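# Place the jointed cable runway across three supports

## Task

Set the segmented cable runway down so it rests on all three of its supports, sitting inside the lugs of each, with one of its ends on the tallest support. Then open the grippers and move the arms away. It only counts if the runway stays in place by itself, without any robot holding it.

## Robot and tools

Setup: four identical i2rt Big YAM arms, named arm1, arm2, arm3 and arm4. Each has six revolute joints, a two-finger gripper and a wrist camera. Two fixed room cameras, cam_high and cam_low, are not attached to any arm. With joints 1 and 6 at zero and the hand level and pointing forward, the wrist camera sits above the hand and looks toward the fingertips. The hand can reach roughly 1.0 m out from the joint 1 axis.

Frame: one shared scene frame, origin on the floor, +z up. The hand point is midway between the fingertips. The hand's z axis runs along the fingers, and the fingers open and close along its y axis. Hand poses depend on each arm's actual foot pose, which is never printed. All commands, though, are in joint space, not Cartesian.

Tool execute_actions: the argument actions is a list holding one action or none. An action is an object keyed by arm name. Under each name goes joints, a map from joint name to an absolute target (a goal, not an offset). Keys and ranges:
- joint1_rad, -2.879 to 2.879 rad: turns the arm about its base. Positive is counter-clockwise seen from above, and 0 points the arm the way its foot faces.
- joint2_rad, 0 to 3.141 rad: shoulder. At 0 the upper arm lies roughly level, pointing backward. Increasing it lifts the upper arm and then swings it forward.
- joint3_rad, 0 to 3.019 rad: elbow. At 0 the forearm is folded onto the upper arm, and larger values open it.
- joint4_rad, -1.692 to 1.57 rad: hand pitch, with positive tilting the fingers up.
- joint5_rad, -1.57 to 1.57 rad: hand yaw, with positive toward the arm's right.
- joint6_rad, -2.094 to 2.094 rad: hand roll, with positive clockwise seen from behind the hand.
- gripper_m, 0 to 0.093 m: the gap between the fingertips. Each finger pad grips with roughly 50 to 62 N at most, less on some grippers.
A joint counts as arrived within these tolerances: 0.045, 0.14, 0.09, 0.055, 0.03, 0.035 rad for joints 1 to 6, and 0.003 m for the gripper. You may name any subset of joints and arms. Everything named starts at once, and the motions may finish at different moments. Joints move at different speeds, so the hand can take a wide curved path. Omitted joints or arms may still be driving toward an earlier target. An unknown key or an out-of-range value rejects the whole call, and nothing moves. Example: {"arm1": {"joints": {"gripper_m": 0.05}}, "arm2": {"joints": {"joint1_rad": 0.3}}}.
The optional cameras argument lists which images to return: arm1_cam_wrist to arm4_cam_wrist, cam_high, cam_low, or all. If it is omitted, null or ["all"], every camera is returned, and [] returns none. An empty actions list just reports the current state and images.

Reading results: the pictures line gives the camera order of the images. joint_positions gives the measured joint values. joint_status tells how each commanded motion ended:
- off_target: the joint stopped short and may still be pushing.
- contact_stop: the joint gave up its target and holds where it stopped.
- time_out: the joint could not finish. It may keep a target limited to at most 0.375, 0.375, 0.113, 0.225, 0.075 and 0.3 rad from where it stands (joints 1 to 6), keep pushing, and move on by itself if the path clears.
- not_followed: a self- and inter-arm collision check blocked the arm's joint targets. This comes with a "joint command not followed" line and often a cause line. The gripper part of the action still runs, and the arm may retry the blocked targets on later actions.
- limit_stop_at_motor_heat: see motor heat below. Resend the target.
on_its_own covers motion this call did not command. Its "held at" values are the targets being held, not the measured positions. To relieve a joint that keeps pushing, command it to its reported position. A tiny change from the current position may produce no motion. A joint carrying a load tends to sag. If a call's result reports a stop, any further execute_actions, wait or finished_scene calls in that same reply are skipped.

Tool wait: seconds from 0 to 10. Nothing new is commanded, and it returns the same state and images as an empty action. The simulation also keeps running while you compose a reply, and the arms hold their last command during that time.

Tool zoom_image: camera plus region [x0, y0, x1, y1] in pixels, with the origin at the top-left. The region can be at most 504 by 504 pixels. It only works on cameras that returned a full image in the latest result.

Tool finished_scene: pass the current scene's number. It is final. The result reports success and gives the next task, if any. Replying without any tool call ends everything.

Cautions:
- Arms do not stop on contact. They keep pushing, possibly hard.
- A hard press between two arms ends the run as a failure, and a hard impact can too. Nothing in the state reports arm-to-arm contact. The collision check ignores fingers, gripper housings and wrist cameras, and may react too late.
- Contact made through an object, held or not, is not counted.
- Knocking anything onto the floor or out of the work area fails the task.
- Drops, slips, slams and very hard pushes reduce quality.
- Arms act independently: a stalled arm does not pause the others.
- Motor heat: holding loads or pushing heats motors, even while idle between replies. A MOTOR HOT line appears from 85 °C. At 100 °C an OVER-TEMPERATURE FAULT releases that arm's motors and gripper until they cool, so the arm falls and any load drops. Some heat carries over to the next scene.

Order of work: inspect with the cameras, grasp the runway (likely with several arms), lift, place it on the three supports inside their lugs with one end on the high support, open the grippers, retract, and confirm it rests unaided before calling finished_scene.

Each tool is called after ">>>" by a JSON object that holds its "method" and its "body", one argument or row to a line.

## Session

>>> {"method": "execute_actions", "body": {
  "actions": []
}}

Scene clock: 0.00 s.
arm1.joint_positions: joint1_rad=-0.197 joint2_rad=+0.631 joint3_rad=+1.395 joint4_rad=-1.179 joint5_rad=-0.173 joint6_rad=+0.457 gripper_m=+0.095
arm1.joint_status: not commanded
arm1.hand: x=-0.8667 y=-0.2153 z=+1.5742 quat_wxyz=(-0.519, -0.194, -0.816, -0.165) (m; scene frame)
arm2.joint_positions: joint1_rad=+0.150 joint2_rad=+0.637 joint3_rad=+1.338 joint4_rad=-1.177 joint5_rad=-0.199 joint6_rad=-0.172 gripper_m=+0.094
arm2.joint_status: not commanded
arm2.hand: x=-0.2891 y=-0.4005 z=+1.5549 quat_wxyz=(-0.330, +0.698, -0.492, -0.402) (m; scene frame)
arm3.joint_positions: joint1_rad=-0.032 joint2_rad=+0.560 joint3_rad=+1.365 joint4_rad=-1.394 joint5_rad=+0.169 joint6_rad=-0.116 gripper_m=+0.095
arm3.joint_status: not commanded
arm3.hand: x=+0.1853 y=+0.1209 z=+1.5630 quat_wxyz=(-0.278, -0.578, -0.659, +0.393) (m; scene frame)
arm4.joint_positions: joint1_rad=-0.076 joint2_rad=+0.523 joint3_rad=+1.429 joint4_rad=-1.349 joint5_rad=+0.135 joint6_rad=+0.288 gripper_m=+0.094
arm4.joint_status: not commanded
arm4.hand: x=+0.9407 y=-0.1118 z=+1.5819 quat_wxyz=(-0.009, -0.828, +0.160, +0.537) (m; scene frame)
pictures: arm1_cam_wrist, arm2_cam_wrist, arm3_cam_wrist, arm4_cam_wrist, cam_high, cam_low
Images, in order (width x height): arm1_cam_wrist 616x616, arm2_cam_wrist 616x616, arm3_cam_wrist 616x616, arm4_cam_wrist 616x616, cam_high 896x504, cam_low 896x504.

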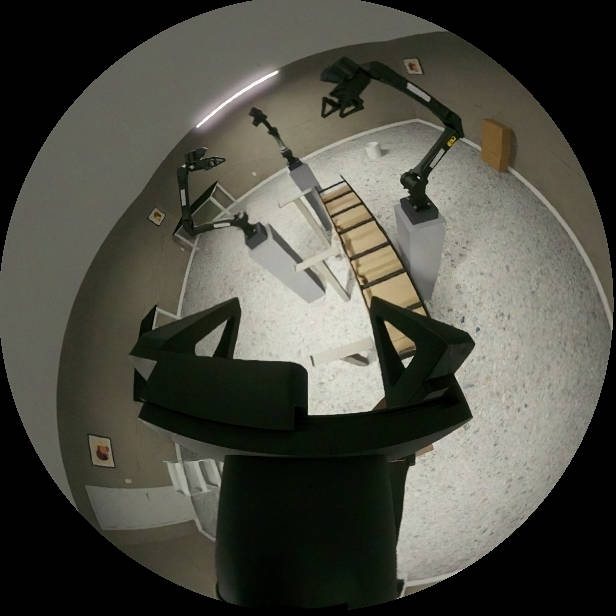

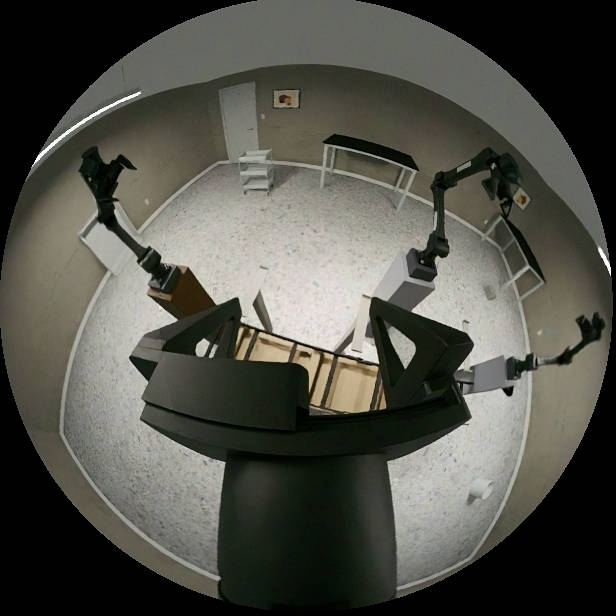

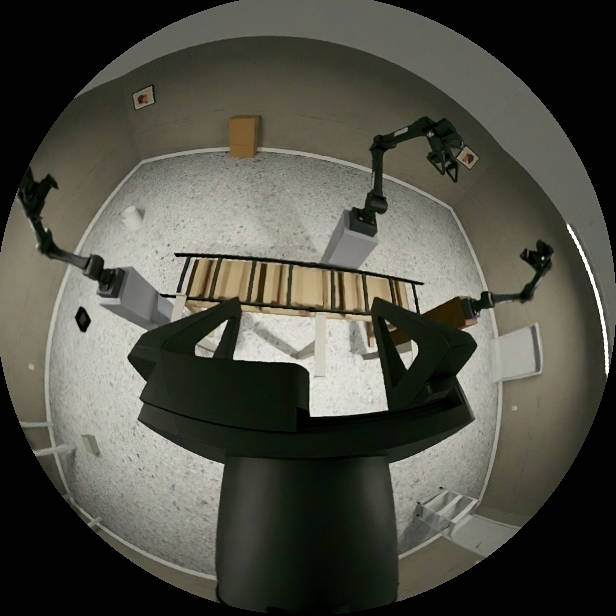

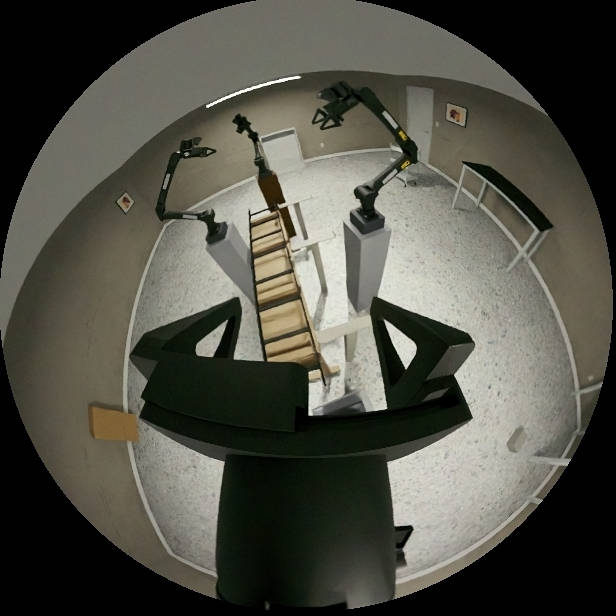

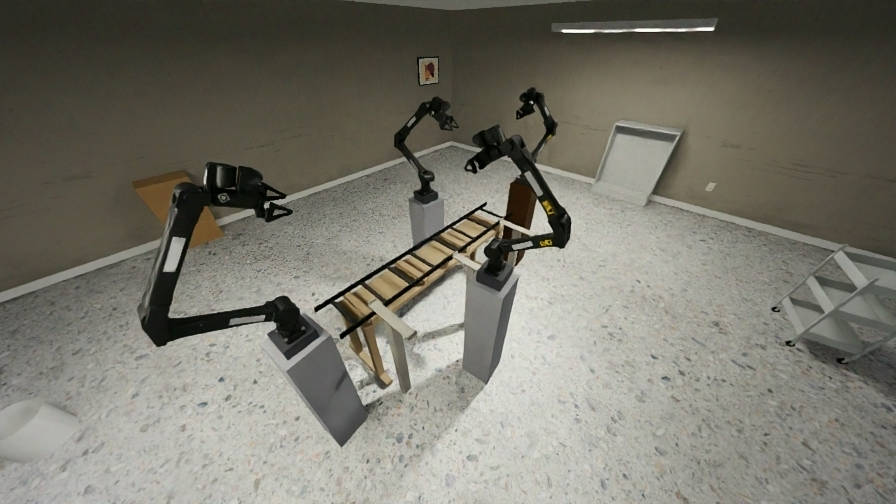

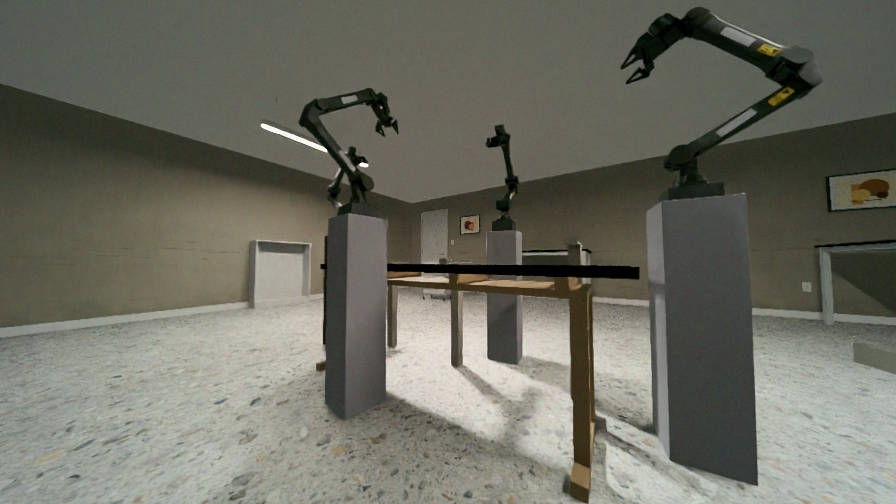

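>>> {"method": "execute_actions", "body": {
  "actions": [
    {"arm1":{"joints":{"joint1_rad":-0.46,"joint2_rad":1.66,"joint3_rad":0.738,"joint4_rad":-0.62,"joint5_rad":0,"joint6_rad":-1.955,"gripper_m":0.08}},"arm2":{"joints":{"joint1_rad":-1.092,"joint2_rad":1.862,"joint3_rad":1.021,"joint4_rad":-0.717,"joint5_rad":0,"joint6_rad":0.376,"gripper_m":0.08}},"arm3":{"joints":{"joint1_rad":-0.15,"joint2_rad":1.3,"joint3_rad":1.5,"joint4_rad":-1.3,"joint5_rad":0,"joint6_rad":0.968,"gripper_m":0.08}},"arm4":{"joints":{"joint1_rad":0.602,"joint2_rad":1.794,"joint3_rad":0.917,"joint4_rad":-0.695,"joint5_rad":0,"joint6_rad":-0.911,"gripper_m":0.08}}}
  ],
  "cameras": []
}}

>>> {"method": "execute_actions", "body": {
  "actions": [
    {"arm3":{"joints":{"joint1_rad":-0.732,"joint2_rad":2.292,"joint3_rad":1.719,"joint4_rad":-1.0}}}
  ]
}}

Scene clock: 10.47 s.
arm1.joint_positions: joint1_rad=-0.455 joint2_rad=+1.658 joint3_rad=+0.732 joint4_rad=-0.632 joint5_rad=-0.002 joint6_rad=-1.944 gripper_m=+0.080
arm1.joint_status: all done
arm1.hand: x=-0.8000 y=-0.3400 z=+0.9484 quat_wxyz=(-0.002, +0.706, -0.708, -0.001) (m; scene frame)
arm2.joint_positions: joint1_rad=-1.097 joint2_rad=+1.855 joint3_rad=+1.020 joint4_rad=-0.728 joint5_rad=+0.001 joint6_rad=+0.367 gripper_m=+0.080
arm2.joint_status: all done
arm2.hand: x=+0.1815 y=-0.5071 z=+0.9591 quat_wxyz=(-0.007, +0.002, -1.000, +0.005) (m; scene frame)
arm3.joint_positions: joint1_rad=-0.138 joint2_rad=+1.306 joint3_rad=+1.488 joint4_rad=-1.311 joint5_rad=+0.003 joint6_rad=+0.960 gripper_m=+0.080
arm3.joint_status: all done
arm3.hand: x=+0.1891 y=-0.1440 z=+1.3982 quat_wxyz=(-0.214, -0.930, -0.291, +0.073) (m; scene frame)
arm4.joint_positions: joint1_rad=+0.601 joint2_rad=+1.791 joint3_rad=+0.911 joint4_rad=-0.710 joint5_rad=+0.001 joint6_rad=-0.896 gripper_m=+0.080
arm4.joint_status: all done
arm4.hand: x=+0.8009 y=-0.3795 z=+0.9482 quat_wxyz=(+0.004, -0.713, -0.701, -0.015) (m; scene frame)
pictures: none
No camera images: the call's "cameras" was empty. Leave "cameras" out to get every camera's image.

Scene clock: 12.17 s.
arm1.joint_positions: joint1_rad=-0.455 joint2_rad=+1.658 joint3_rad=+0.732 joint4_rad=-0.632 joint5_rad=-0.002 joint6_rad=-1.945 gripper_m=+0.080
arm1.joint_status: not commanded
arm1.hand: x=-0.8000 y=-0.3400 z=+0.9484 quat_wxyz=(-0.002, +0.707, -0.708, -0.001) (m; scene frame)
arm2.joint_positions: joint1_rad=-1.097 joint2_rad=+1.855 joint3_rad=+1.020 joint4_rad=-0.728 joint5_rad=+0.001 joint6_rad=+0.367 gripper_m=+0.080
arm2.joint_status: not commanded
arm2.hand: x=+0.1815 y=-0.5071 z=+0.9591 quat_wxyz=(-0.007, +0.002, -1.000, +0.005) (m; scene frame)
arm3.joint_positions: joint1_rad=-0.741 joint2_rad=+2.305 joint3_rad=+1.702 joint4_rad=-1.002 joint5_rad=+0.000 joint6_rad=+0.961 gripper_m=+0.080
arm3.joint_status: all done
arm3.hand: x=-0.1723 y=-0.1998 z=+0.9447 quat_wxyz=(+0.007, -1.000, -0.001, -0.006) (m; scene frame)
arm4.joint_positions: joint1_rad=+0.601 joint2_rad=+1.791 joint3_rad=+0.911 joint4_rad=-0.710 joint5_rad=+0.001 joint6_rad=-0.896 gripper_m=+0.080
arm4.joint_status: not commanded
arm4.hand: x=+0.8009 y=-0.3795 z=+0.9482 quat_wxyz=(+0.004, -0.713, -0.701, -0.015) (m; scene frame)
pictures: arm1_cam_wrist, arm2_cam_wrist, arm3_cam_wrist, arm4_cam_wrist, cam_high, cam_low
Images, in order (width x height): arm1_cam_wrist 616x616, arm2_cam_wrist 616x616, arm3_cam_wrist 616x616, arm4_cam_wrist 616x616, cam_high 896x504, cam_low 896x504.

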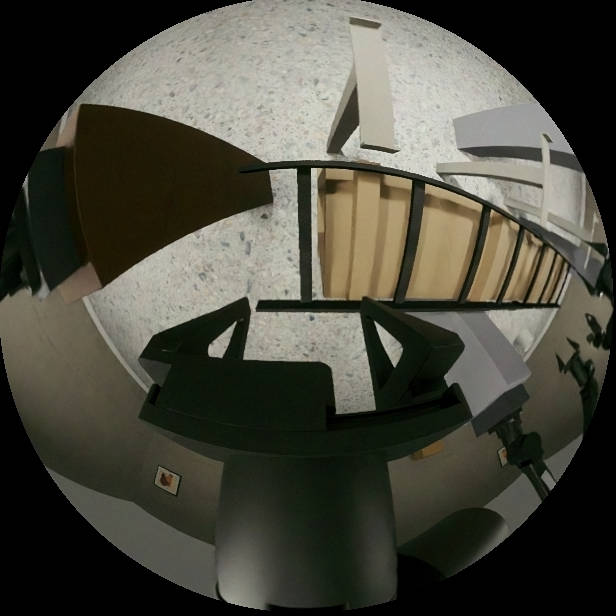

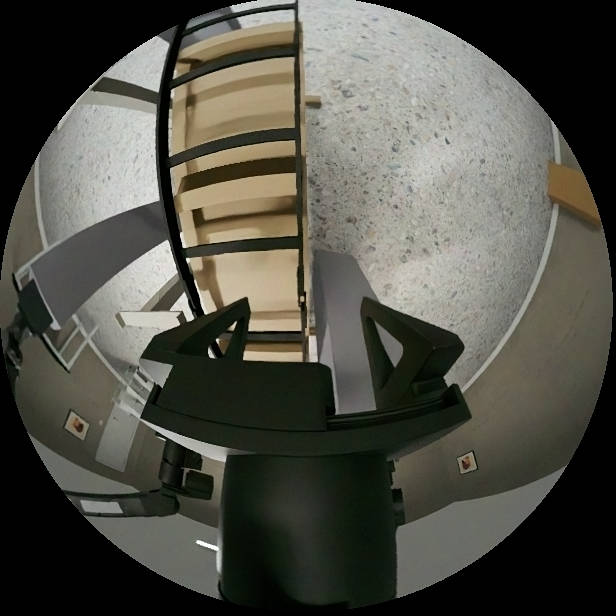

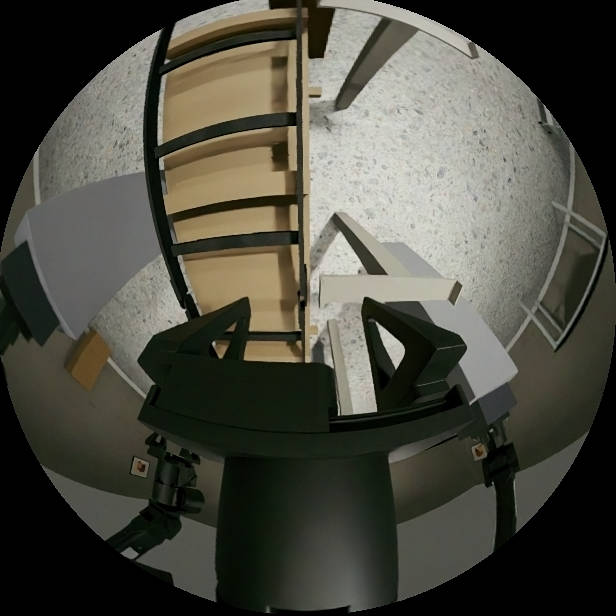

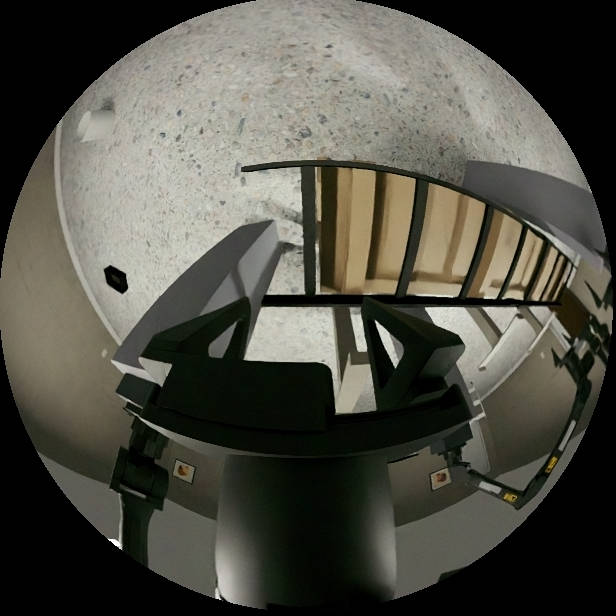

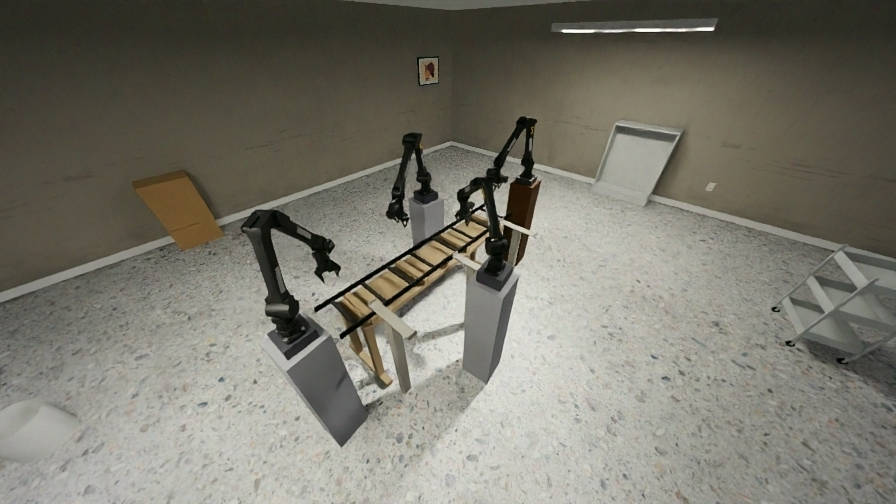

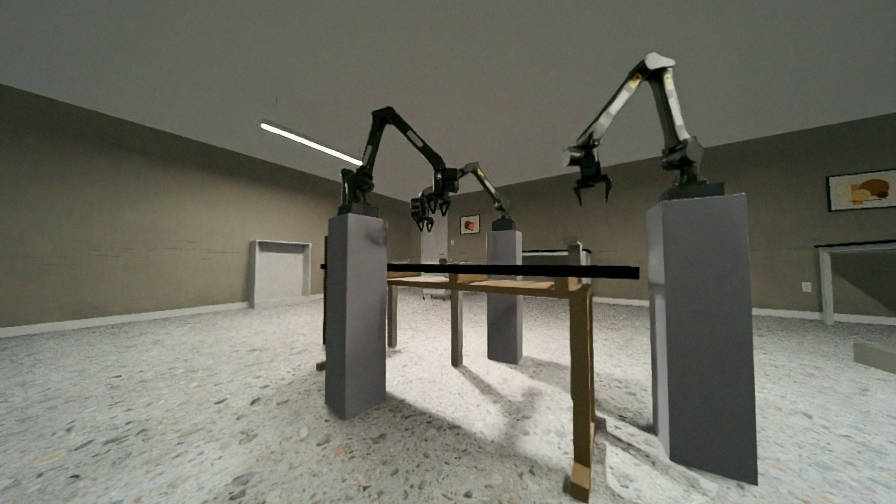

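>>> {"method": "execute_actions", "body": {
  "actions": []
}}

Scene clock: 27.40 s.
arm1.joint_positions: joint1_rad=-0.455 joint2_rad=+1.658 joint3_rad=+0.732 joint4_rad=-0.632 joint5_rad=-0.002 joint6_rad=-1.945 gripper_m=+0.080
arm1.joint_status: not commanded
arm1.hand: x=-0.8000 y=-0.3400 z=+0.9484 quat_wxyz=(-0.002, +0.707, -0.708, -0.001) (m; scene frame)
arm2.joint_positions: joint1_rad=-1.097 joint2_rad=+1.855 joint3_rad=+1.020 joint4_rad=-0.728 joint5_rad=+0.001 joint6_rad=+0.367 gripper_m=+0.080
arm2.joint_status: not commanded
arm2.hand: x=+0.1815 y=-0.5071 z=+0.9591 quat_wxyz=(-0.007, +0.002, -1.000, +0.005) (m; scene frame)
arm3.joint_positions: joint1_rad=-0.741 joint2_rad=+2.305 joint3_rad=+1.702 joint4_rad=-1.002 joint5_rad=+0.000 joint6_rad=+0.961 gripper_m=+0.080
arm3.joint_status: all done
arm3.hand: x=-0.1723 y=-0.1998 z=+0.9447 quat_wxyz=(+0.007, -1.000, -0.001, -0.006) (m; scene frame)
arm4.joint_positions: joint1_rad=+0.601 joint2_rad=+1.791 joint3_rad=+0.911 joint4_rad=-0.710 joint5_rad=+0.001 joint6_rad=-0.896 gripper_m=+0.080
arm4.joint_status: not commanded
arm4.hand: x=+0.8009 y=-0.3795 z=+0.9482 quat_wxyz=(+0.004, -0.713, -0.701, -0.015) (m; scene frame)
pictures: arm1_cam_wrist, arm2_cam_wrist, arm3_cam_wrist, arm4_cam_wrist, cam_high, cam_low
Images, in order (width x height): arm1_cam_wrist 616x616, arm2_cam_wrist 616x616, arm3_cam_wrist 616x616, arm4_cam_wrist 616x616, cam_high 896x504, cam_low 896x504.

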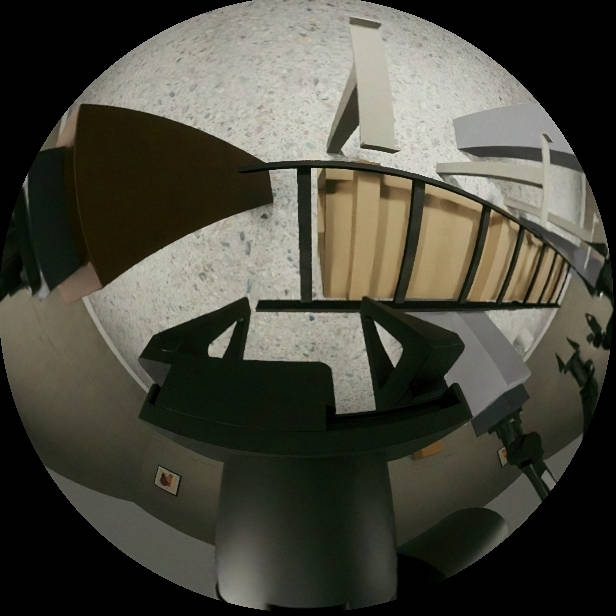

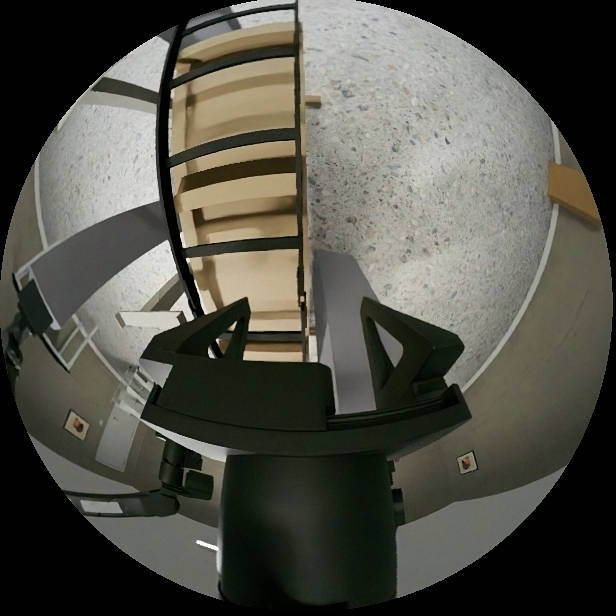

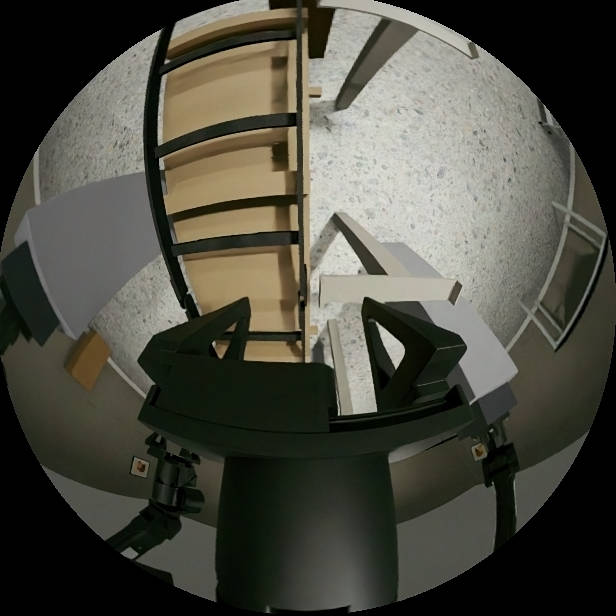

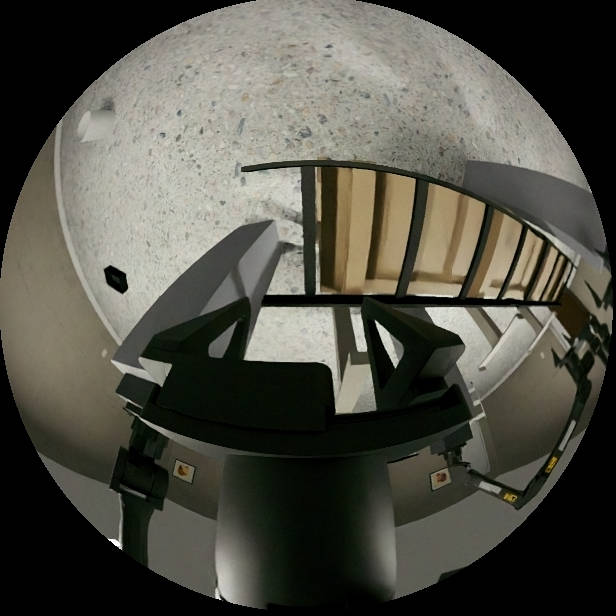

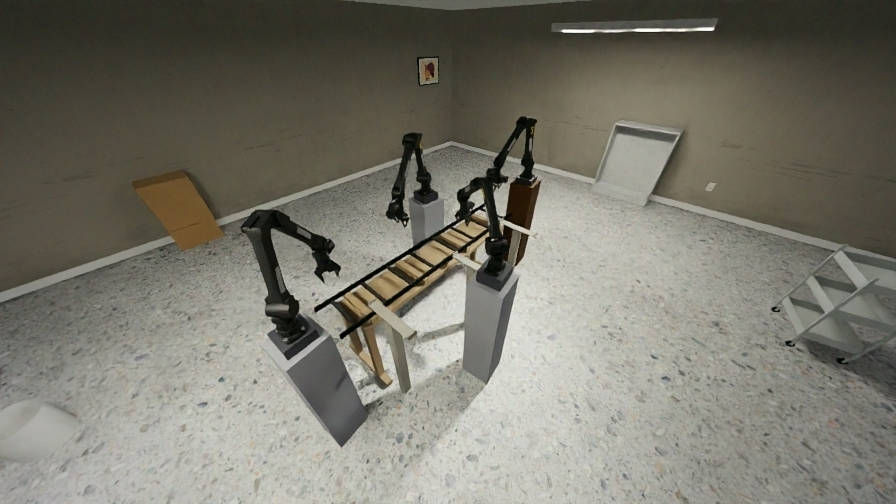

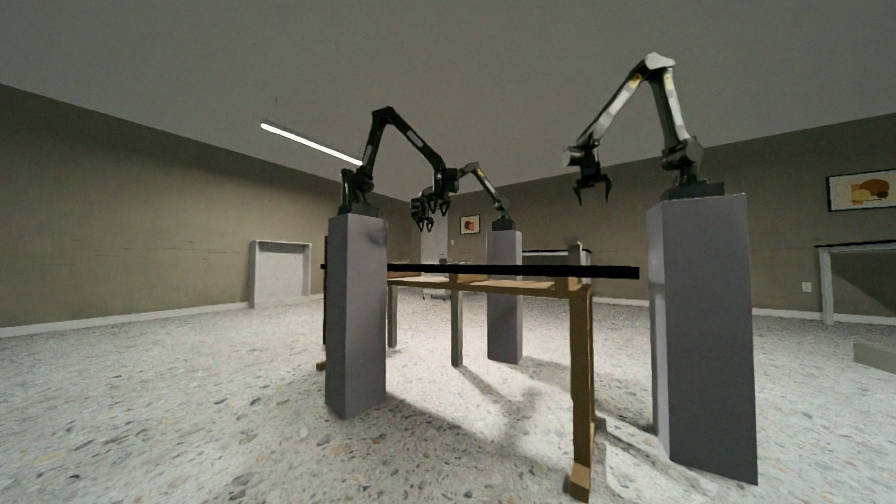

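>>> {"method": "execute_actions", "body": {
  "actions": [
    {"arm1":{"joints":{"joint1_rad":-0.457,"joint2_rad":2.205,"joint3_rad":0.805,"joint4_rad":-0.147,"joint6_rad":-1.95,"gripper_m":0.07}},"arm2":{"joints":{"joint1_rad":-1.087,"joint2_rad":2.30,"joint3_rad":1.05,"joint4_rad":-0.298,"joint6_rad":0.37,"gripper_m":0.07}},"arm3":{"joints":{"joint1_rad":-0.735,"joint2_rad":2.63,"joint3_rad":1.83,"joint4_rad":-0.76,"joint6_rad":0.965,"gripper_m":0.07}},"arm4":{"joints":{"joint1_rad":0.602,"joint2_rad":2.253,"joint3_rad":0.965,"joint4_rad":-0.261,"joint6_rad":-0.905,"gripper_m":0.07}}}
  ]
}}

Scene clock: 31.60 s.
arm1.joint_positions: joint1_rad=-0.455 joint2_rad=+2.213 joint3_rad=+0.795 joint4_rad=-0.158 joint5_rad=-0.002 joint6_rad=-1.945 gripper_m=+0.070
arm1.joint_status: all done
arm1.hand: x=-0.7977 y=-0.3404 z=+0.7673 quat_wxyz=(+0.002, +0.707, -0.708, -0.009) (m; scene frame)
arm2.joint_positions: joint1_rad=-1.097 joint2_rad=+2.305 joint3_rad=+1.038 joint4_rad=-0.312 joint5_rad=+0.001 joint6_rad=+0.367 gripper_m=+0.070
arm2.joint_status: all done
arm2.hand: x=+0.1700 y=-0.5142 z=+0.7686 quat_wxyz=(+0.001, +0.002, -1.000, +0.008) (m; scene frame)
arm3.joint_positions: joint1_rad=-0.741 joint2_rad=+2.641 joint3_rad=+1.814 joint4_rad=-0.771 joint5_rad=+0.000 joint6_rad=+0.961 gripper_m=+0.070
arm3.joint_status: all done
arm3.hand: x=-0.1774 y=-0.2078 z=+0.7672 quat_wxyz=(+0.004, -1.000, -0.001, -0.004) (m; scene frame)
arm4.joint_positions: joint1_rad=+0.601 joint2_rad=+2.261 joint3_rad=+0.959 joint4_rad=-0.276 joint5_rad=+0.001 joint6_rad=-0.896 gripper_m=+0.070
arm4.joint_status: all done
arm4.hand: x=+0.7969 y=-0.3800 z=+0.7682 quat_wxyz=(+0.005, -0.713, -0.701, -0.009) (m; scene frame)
pictures: arm1_cam_wrist, arm2_cam_wrist, arm3_cam_wrist, arm4_cam_wrist, cam_high, cam_low
Images, in order (width x height): arm1_cam_wrist 616x616, arm2_cam_wrist 616x616, arm3_cam_wrist 616x616, arm4_cam_wrist 616x616, cam_high 896x504, cam_low 896x504.

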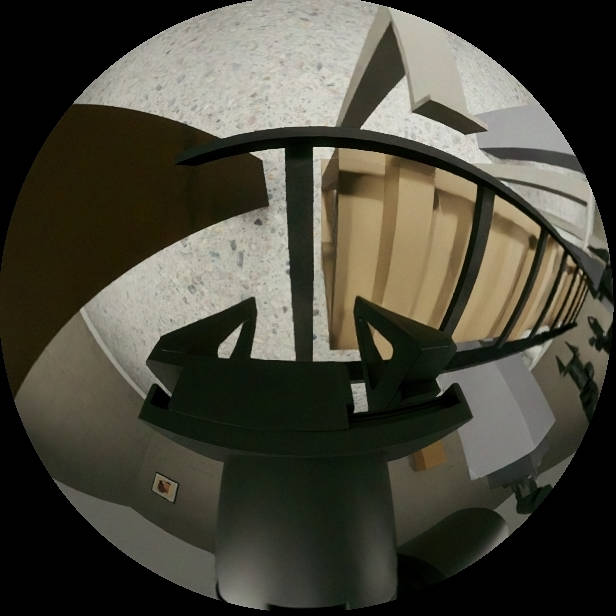

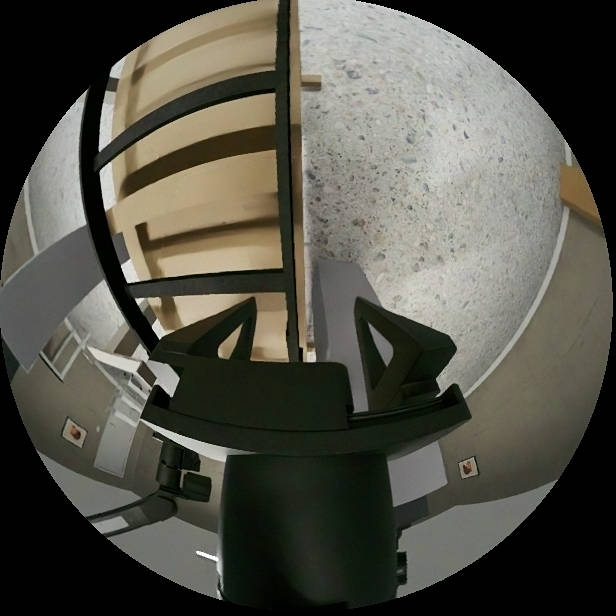

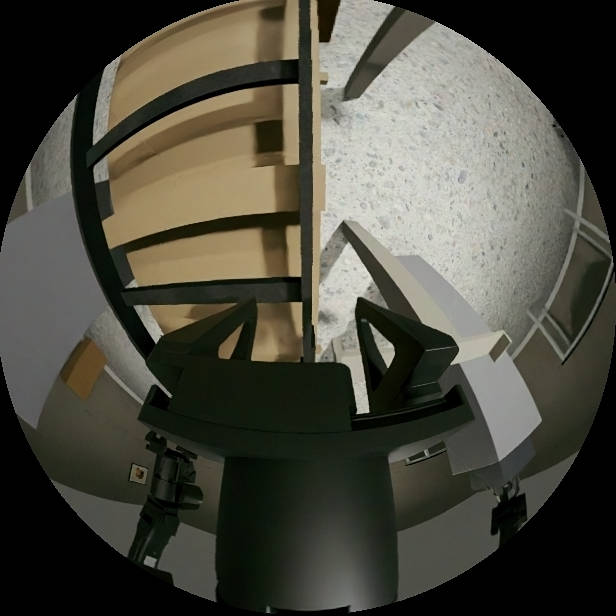

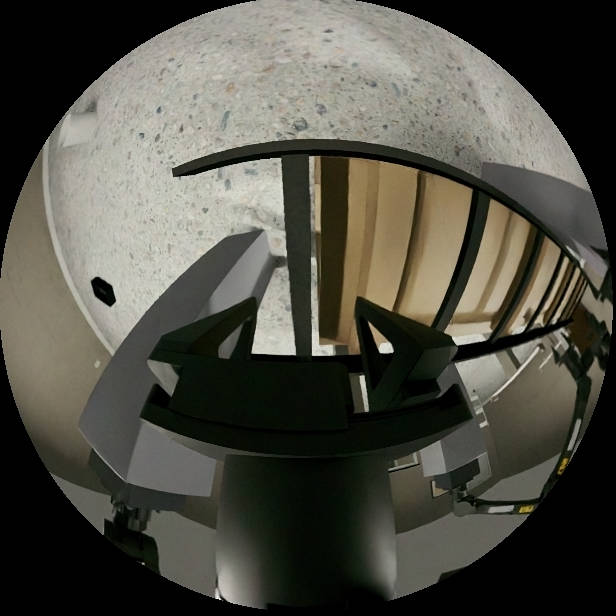

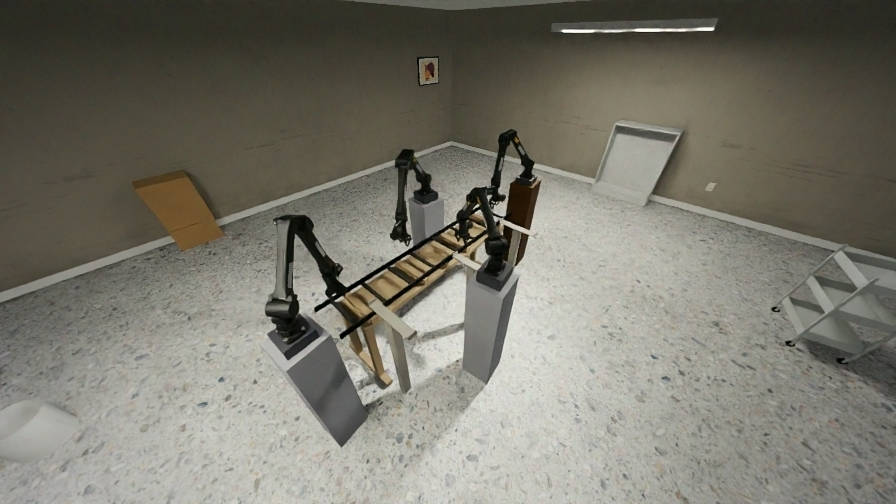

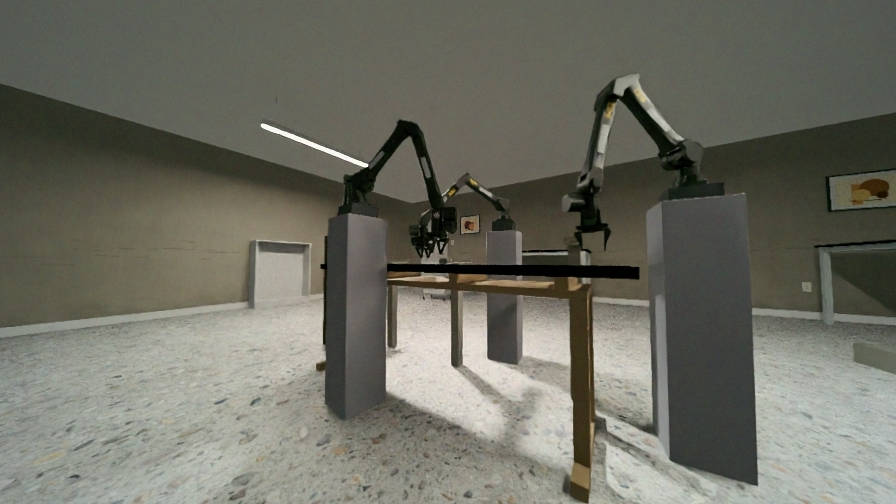

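>>> {"method": "execute_actions", "body": {
  "actions": [
    {"arm1":{"joints":{"joint2_rad":2.335,"joint3_rad":0.862,"joint4_rad":-0.075,"gripper_m":0.08}},"arm2":{"joints":{"joint1_rad":-1.072,"joint2_rad":2.40,"joint3_rad":1.125,"joint4_rad":-0.265,"joint6_rad":0.385}},"arm3":{"joints":{"joint2_rad":2.72,"joint3_rad":1.855,"joint4_rad":-0.68}},"arm4":{"joints":{"joint2_rad":2.375,"joint3_rad":1.02,"joint4_rad":-0.195,"gripper_m":0.08}}}
  ],
  "cameras": ["arm1_cam_wrist","arm2_cam_wrist","arm3_cam_wrist","arm4_cam_wrist"]
}}

Scene clock: 58.90 s.
arm1.joint_positions: joint1_rad=-0.455 joint2_rad=+2.339 joint3_rad=+0.863 joint4_rad=-0.082 joint5_rad=-0.002 joint6_rad=-1.945 gripper_m=+0.080
arm1.joint_status: all done
arm1.hand: x=-0.7862 y=-0.3448 z=+0.7268 quat_wxyz=(-0.002, +0.707, -0.708, -0.002) (m; scene frame)
arm2.joint_positions: joint1_rad=-1.081 joint2_rad=+2.380 joint3_rad=+1.119 joint4_rad=-0.273 joint5_rad=+0.001 joint6_rad=+0.376 gripper_m=+0.070
arm2.joint_status: all done
arm2.hand: x=+0.1949 y=-0.4971 z=+0.7459 quat_wxyz=(-0.020, +0.006, -1.000, +0.000) (m; scene frame)
arm3.joint_positions: joint1_rad=-0.741 joint2_rad=+2.715 joint3_rad=+1.824 joint4_rad=-0.691 joint5_rad=+0.000 joint6_rad=+0.961 gripper_m=+0.070
arm3.joint_status: all done
arm3.hand: x=-0.1737 y=-0.2027 z=+0.7234 quat_wxyz=(-0.002, -1.000, -0.001, +0.001) (m; scene frame)
arm4.joint_positions: joint1_rad=+0.601 joint2_rad=+2.367 joint3_rad=+1.018 joint4_rad=-0.205 joint5_rad=+0.001 joint6_rad=-0.896 gripper_m=+0.080
arm4.joint_status: all done
arm4.hand: x=+0.7863 y=-0.3878 z=+0.7313 quat_wxyz=(+0.006, -0.713, -0.701, +0.003) (m; scene frame)
pictures: arm1_cam_wrist, arm2_cam_wrist, arm3_cam_wrist, arm4_cam_wrist
Images, in order (width x height): arm1_cam_wrist 616x616, arm2_cam_wrist 616x616, arm3_cam_wrist 616x616, arm4_cam_wrist 616x616.

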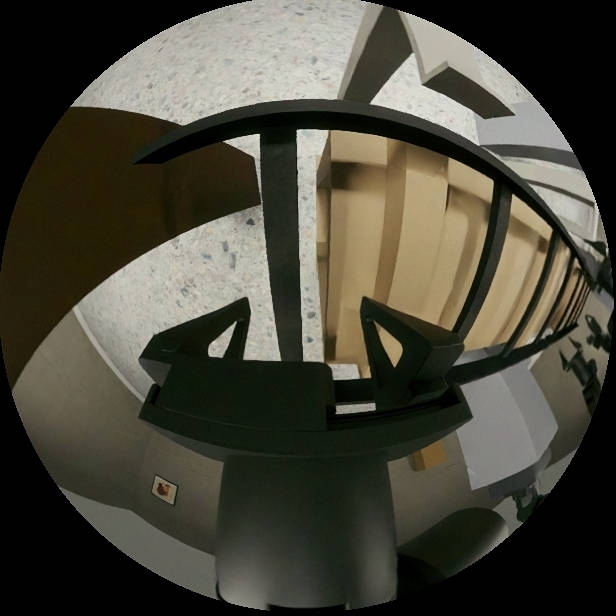

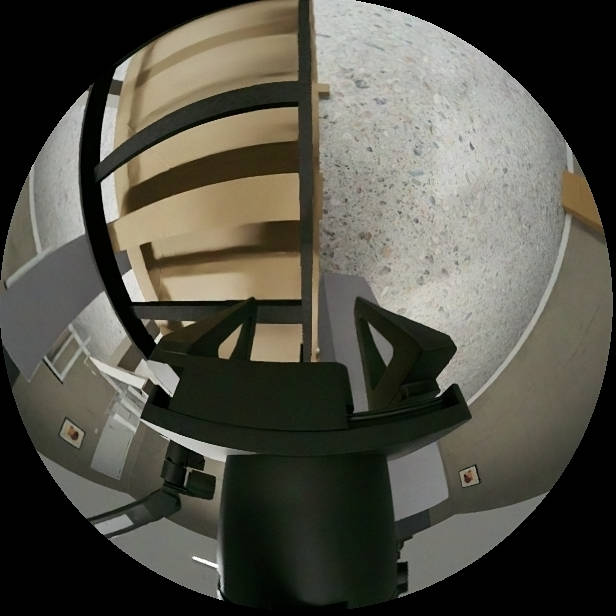

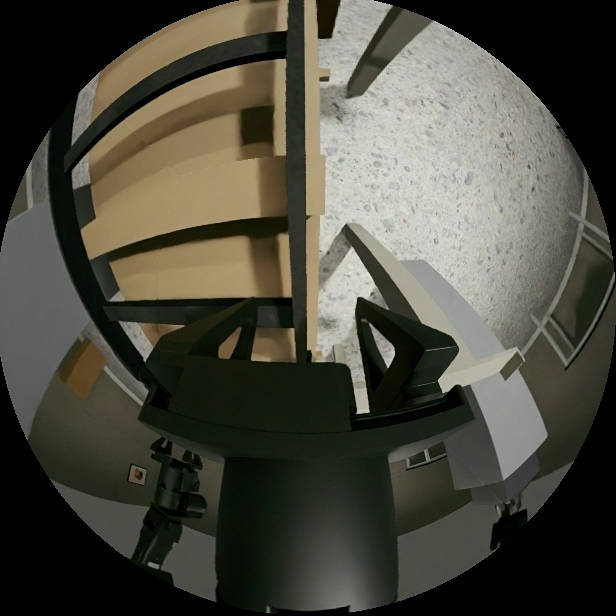

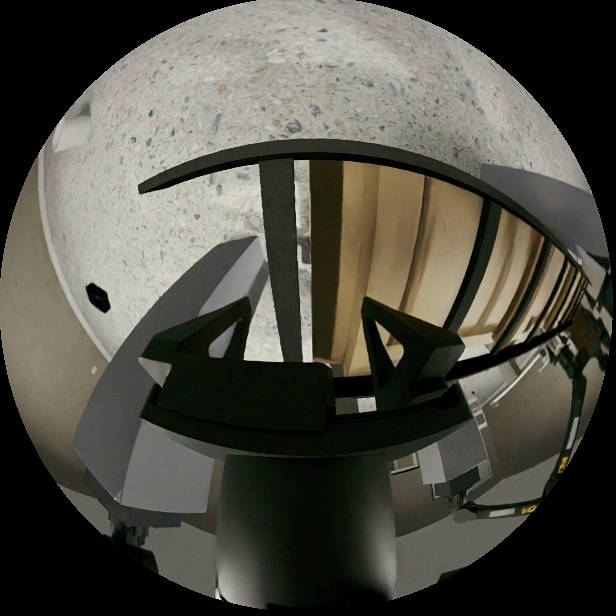

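>>> {"method": "execute_actions", "body": {
  "actions": [
    {"arm1":{"joints":{"joint2_rad":2.482,"joint3_rad":0.91,"joint4_rad":-0.04,"gripper_m":0.088}},"arm2":{"joints":{"joint2_rad":2.555,"joint3_rad":1.19,"joint4_rad":-0.20}},"arm3":{"joints":{"joint2_rad":2.835,"joint3_rad":1.915,"joint4_rad":-0.60}},"arm4":{"joints":{"joint2_rad":2.525,"joint3_rad":1.055,"joint4_rad":-0.125,"gripper_m":0.088}}}
  ],
  "cameras": ["arm1_cam_wrist","arm2_cam_wrist","arm3_cam_wrist","arm4_cam_wrist"]
}}

Scene clock: 70.50 s.
arm1.joint_positions: joint1_rad=-0.455 joint2_rad=+2.493 joint3_rad=+0.910 joint4_rad=-0.046 joint5_rad=-0.002 joint6_rad=-1.945 gripper_m=+0.088
arm1.joint_status: all done
arm1.hand: x=-0.8122 y=-0.3344 z=+0.6756 quat_wxyz=(+0.012, +0.706, -0.707, -0.034) (m; scene frame)
arm2.joint_positions: joint1_rad=-1.081 joint2_rad=+2.552 joint3_rad=+1.187 joint4_rad=-0.208 joint5_rad=+0.001 joint6_rad=+0.376 gripper_m=+0.070
arm2.joint_status: all done
arm2.hand: x=+0.1805 y=-0.5039 z=+0.6777 quat_wxyz=(-0.002, +0.006, -1.000, +0.007) (m; scene frame)
arm3.joint_positions: joint1_rad=-0.741 joint2_rad=+2.830 joint3_rad=+1.891 joint4_rad=-0.607 joint5_rad=+0.003 joint6_rad=+0.964 gripper_m=+0.070
arm3.joint_status: all done
arm3.hand: x=-0.1764 y=-0.2053 z=+0.6689 quat_wxyz=(-0.016, -1.000, +0.001, +0.012) (m; scene frame)
arm4.joint_positions: joint1_rad=+0.601 joint2_rad=+2.528 joint3_rad=+1.051 joint4_rad=-0.136 joint5_rad=+0.001 joint6_rad=-0.896 gripper_m=+0.088
arm4.joint_status: all done
arm4.hand: x=+0.8120 y=-0.3670 z=+0.6703 quat_wxyz=(+0.003, -0.713, -0.701, -0.027) (m; scene frame)
pictures: arm1_cam_wrist, arm2_cam_wrist, arm3_cam_wrist, arm4_cam_wrist
Images, in order (width x height): arm1_cam_wrist 616x616, arm2_cam_wrist 616x616, arm3_cam_wrist 616x616, arm4_cam_wrist 616x616.

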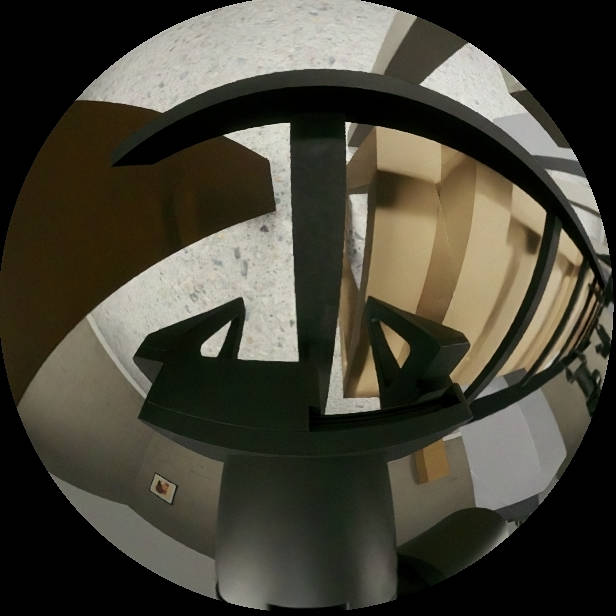

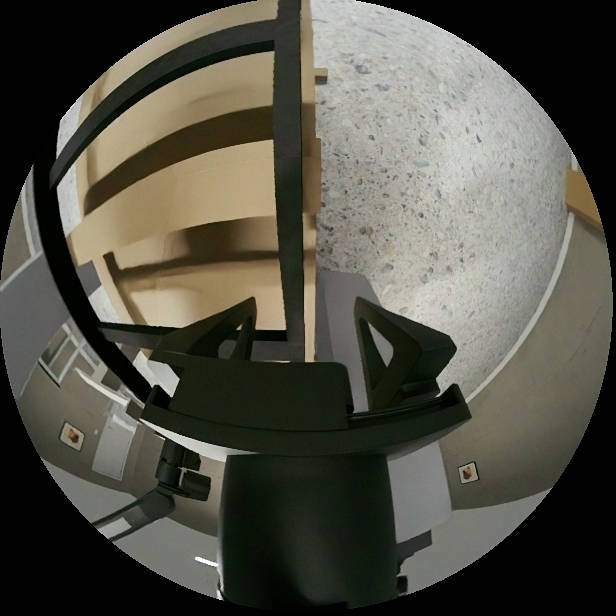

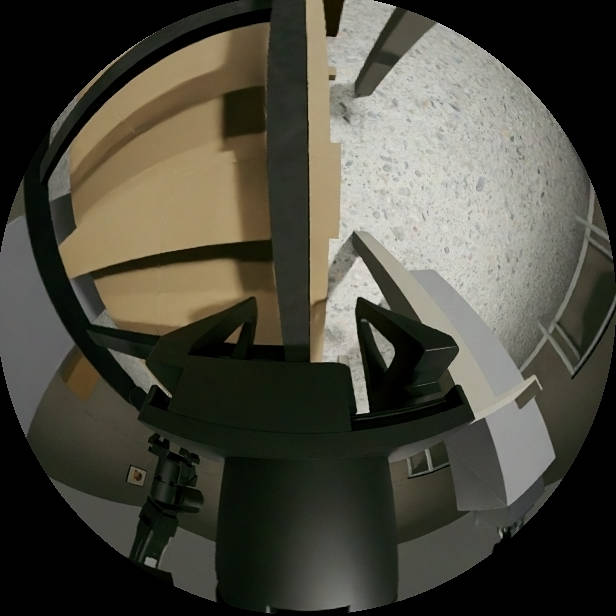

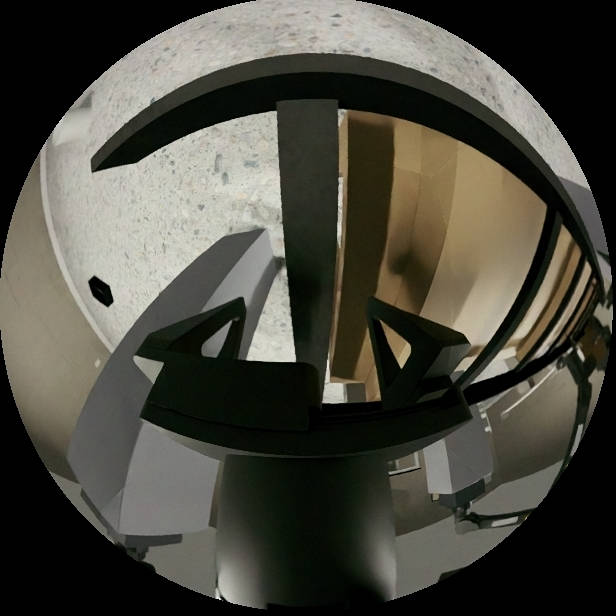

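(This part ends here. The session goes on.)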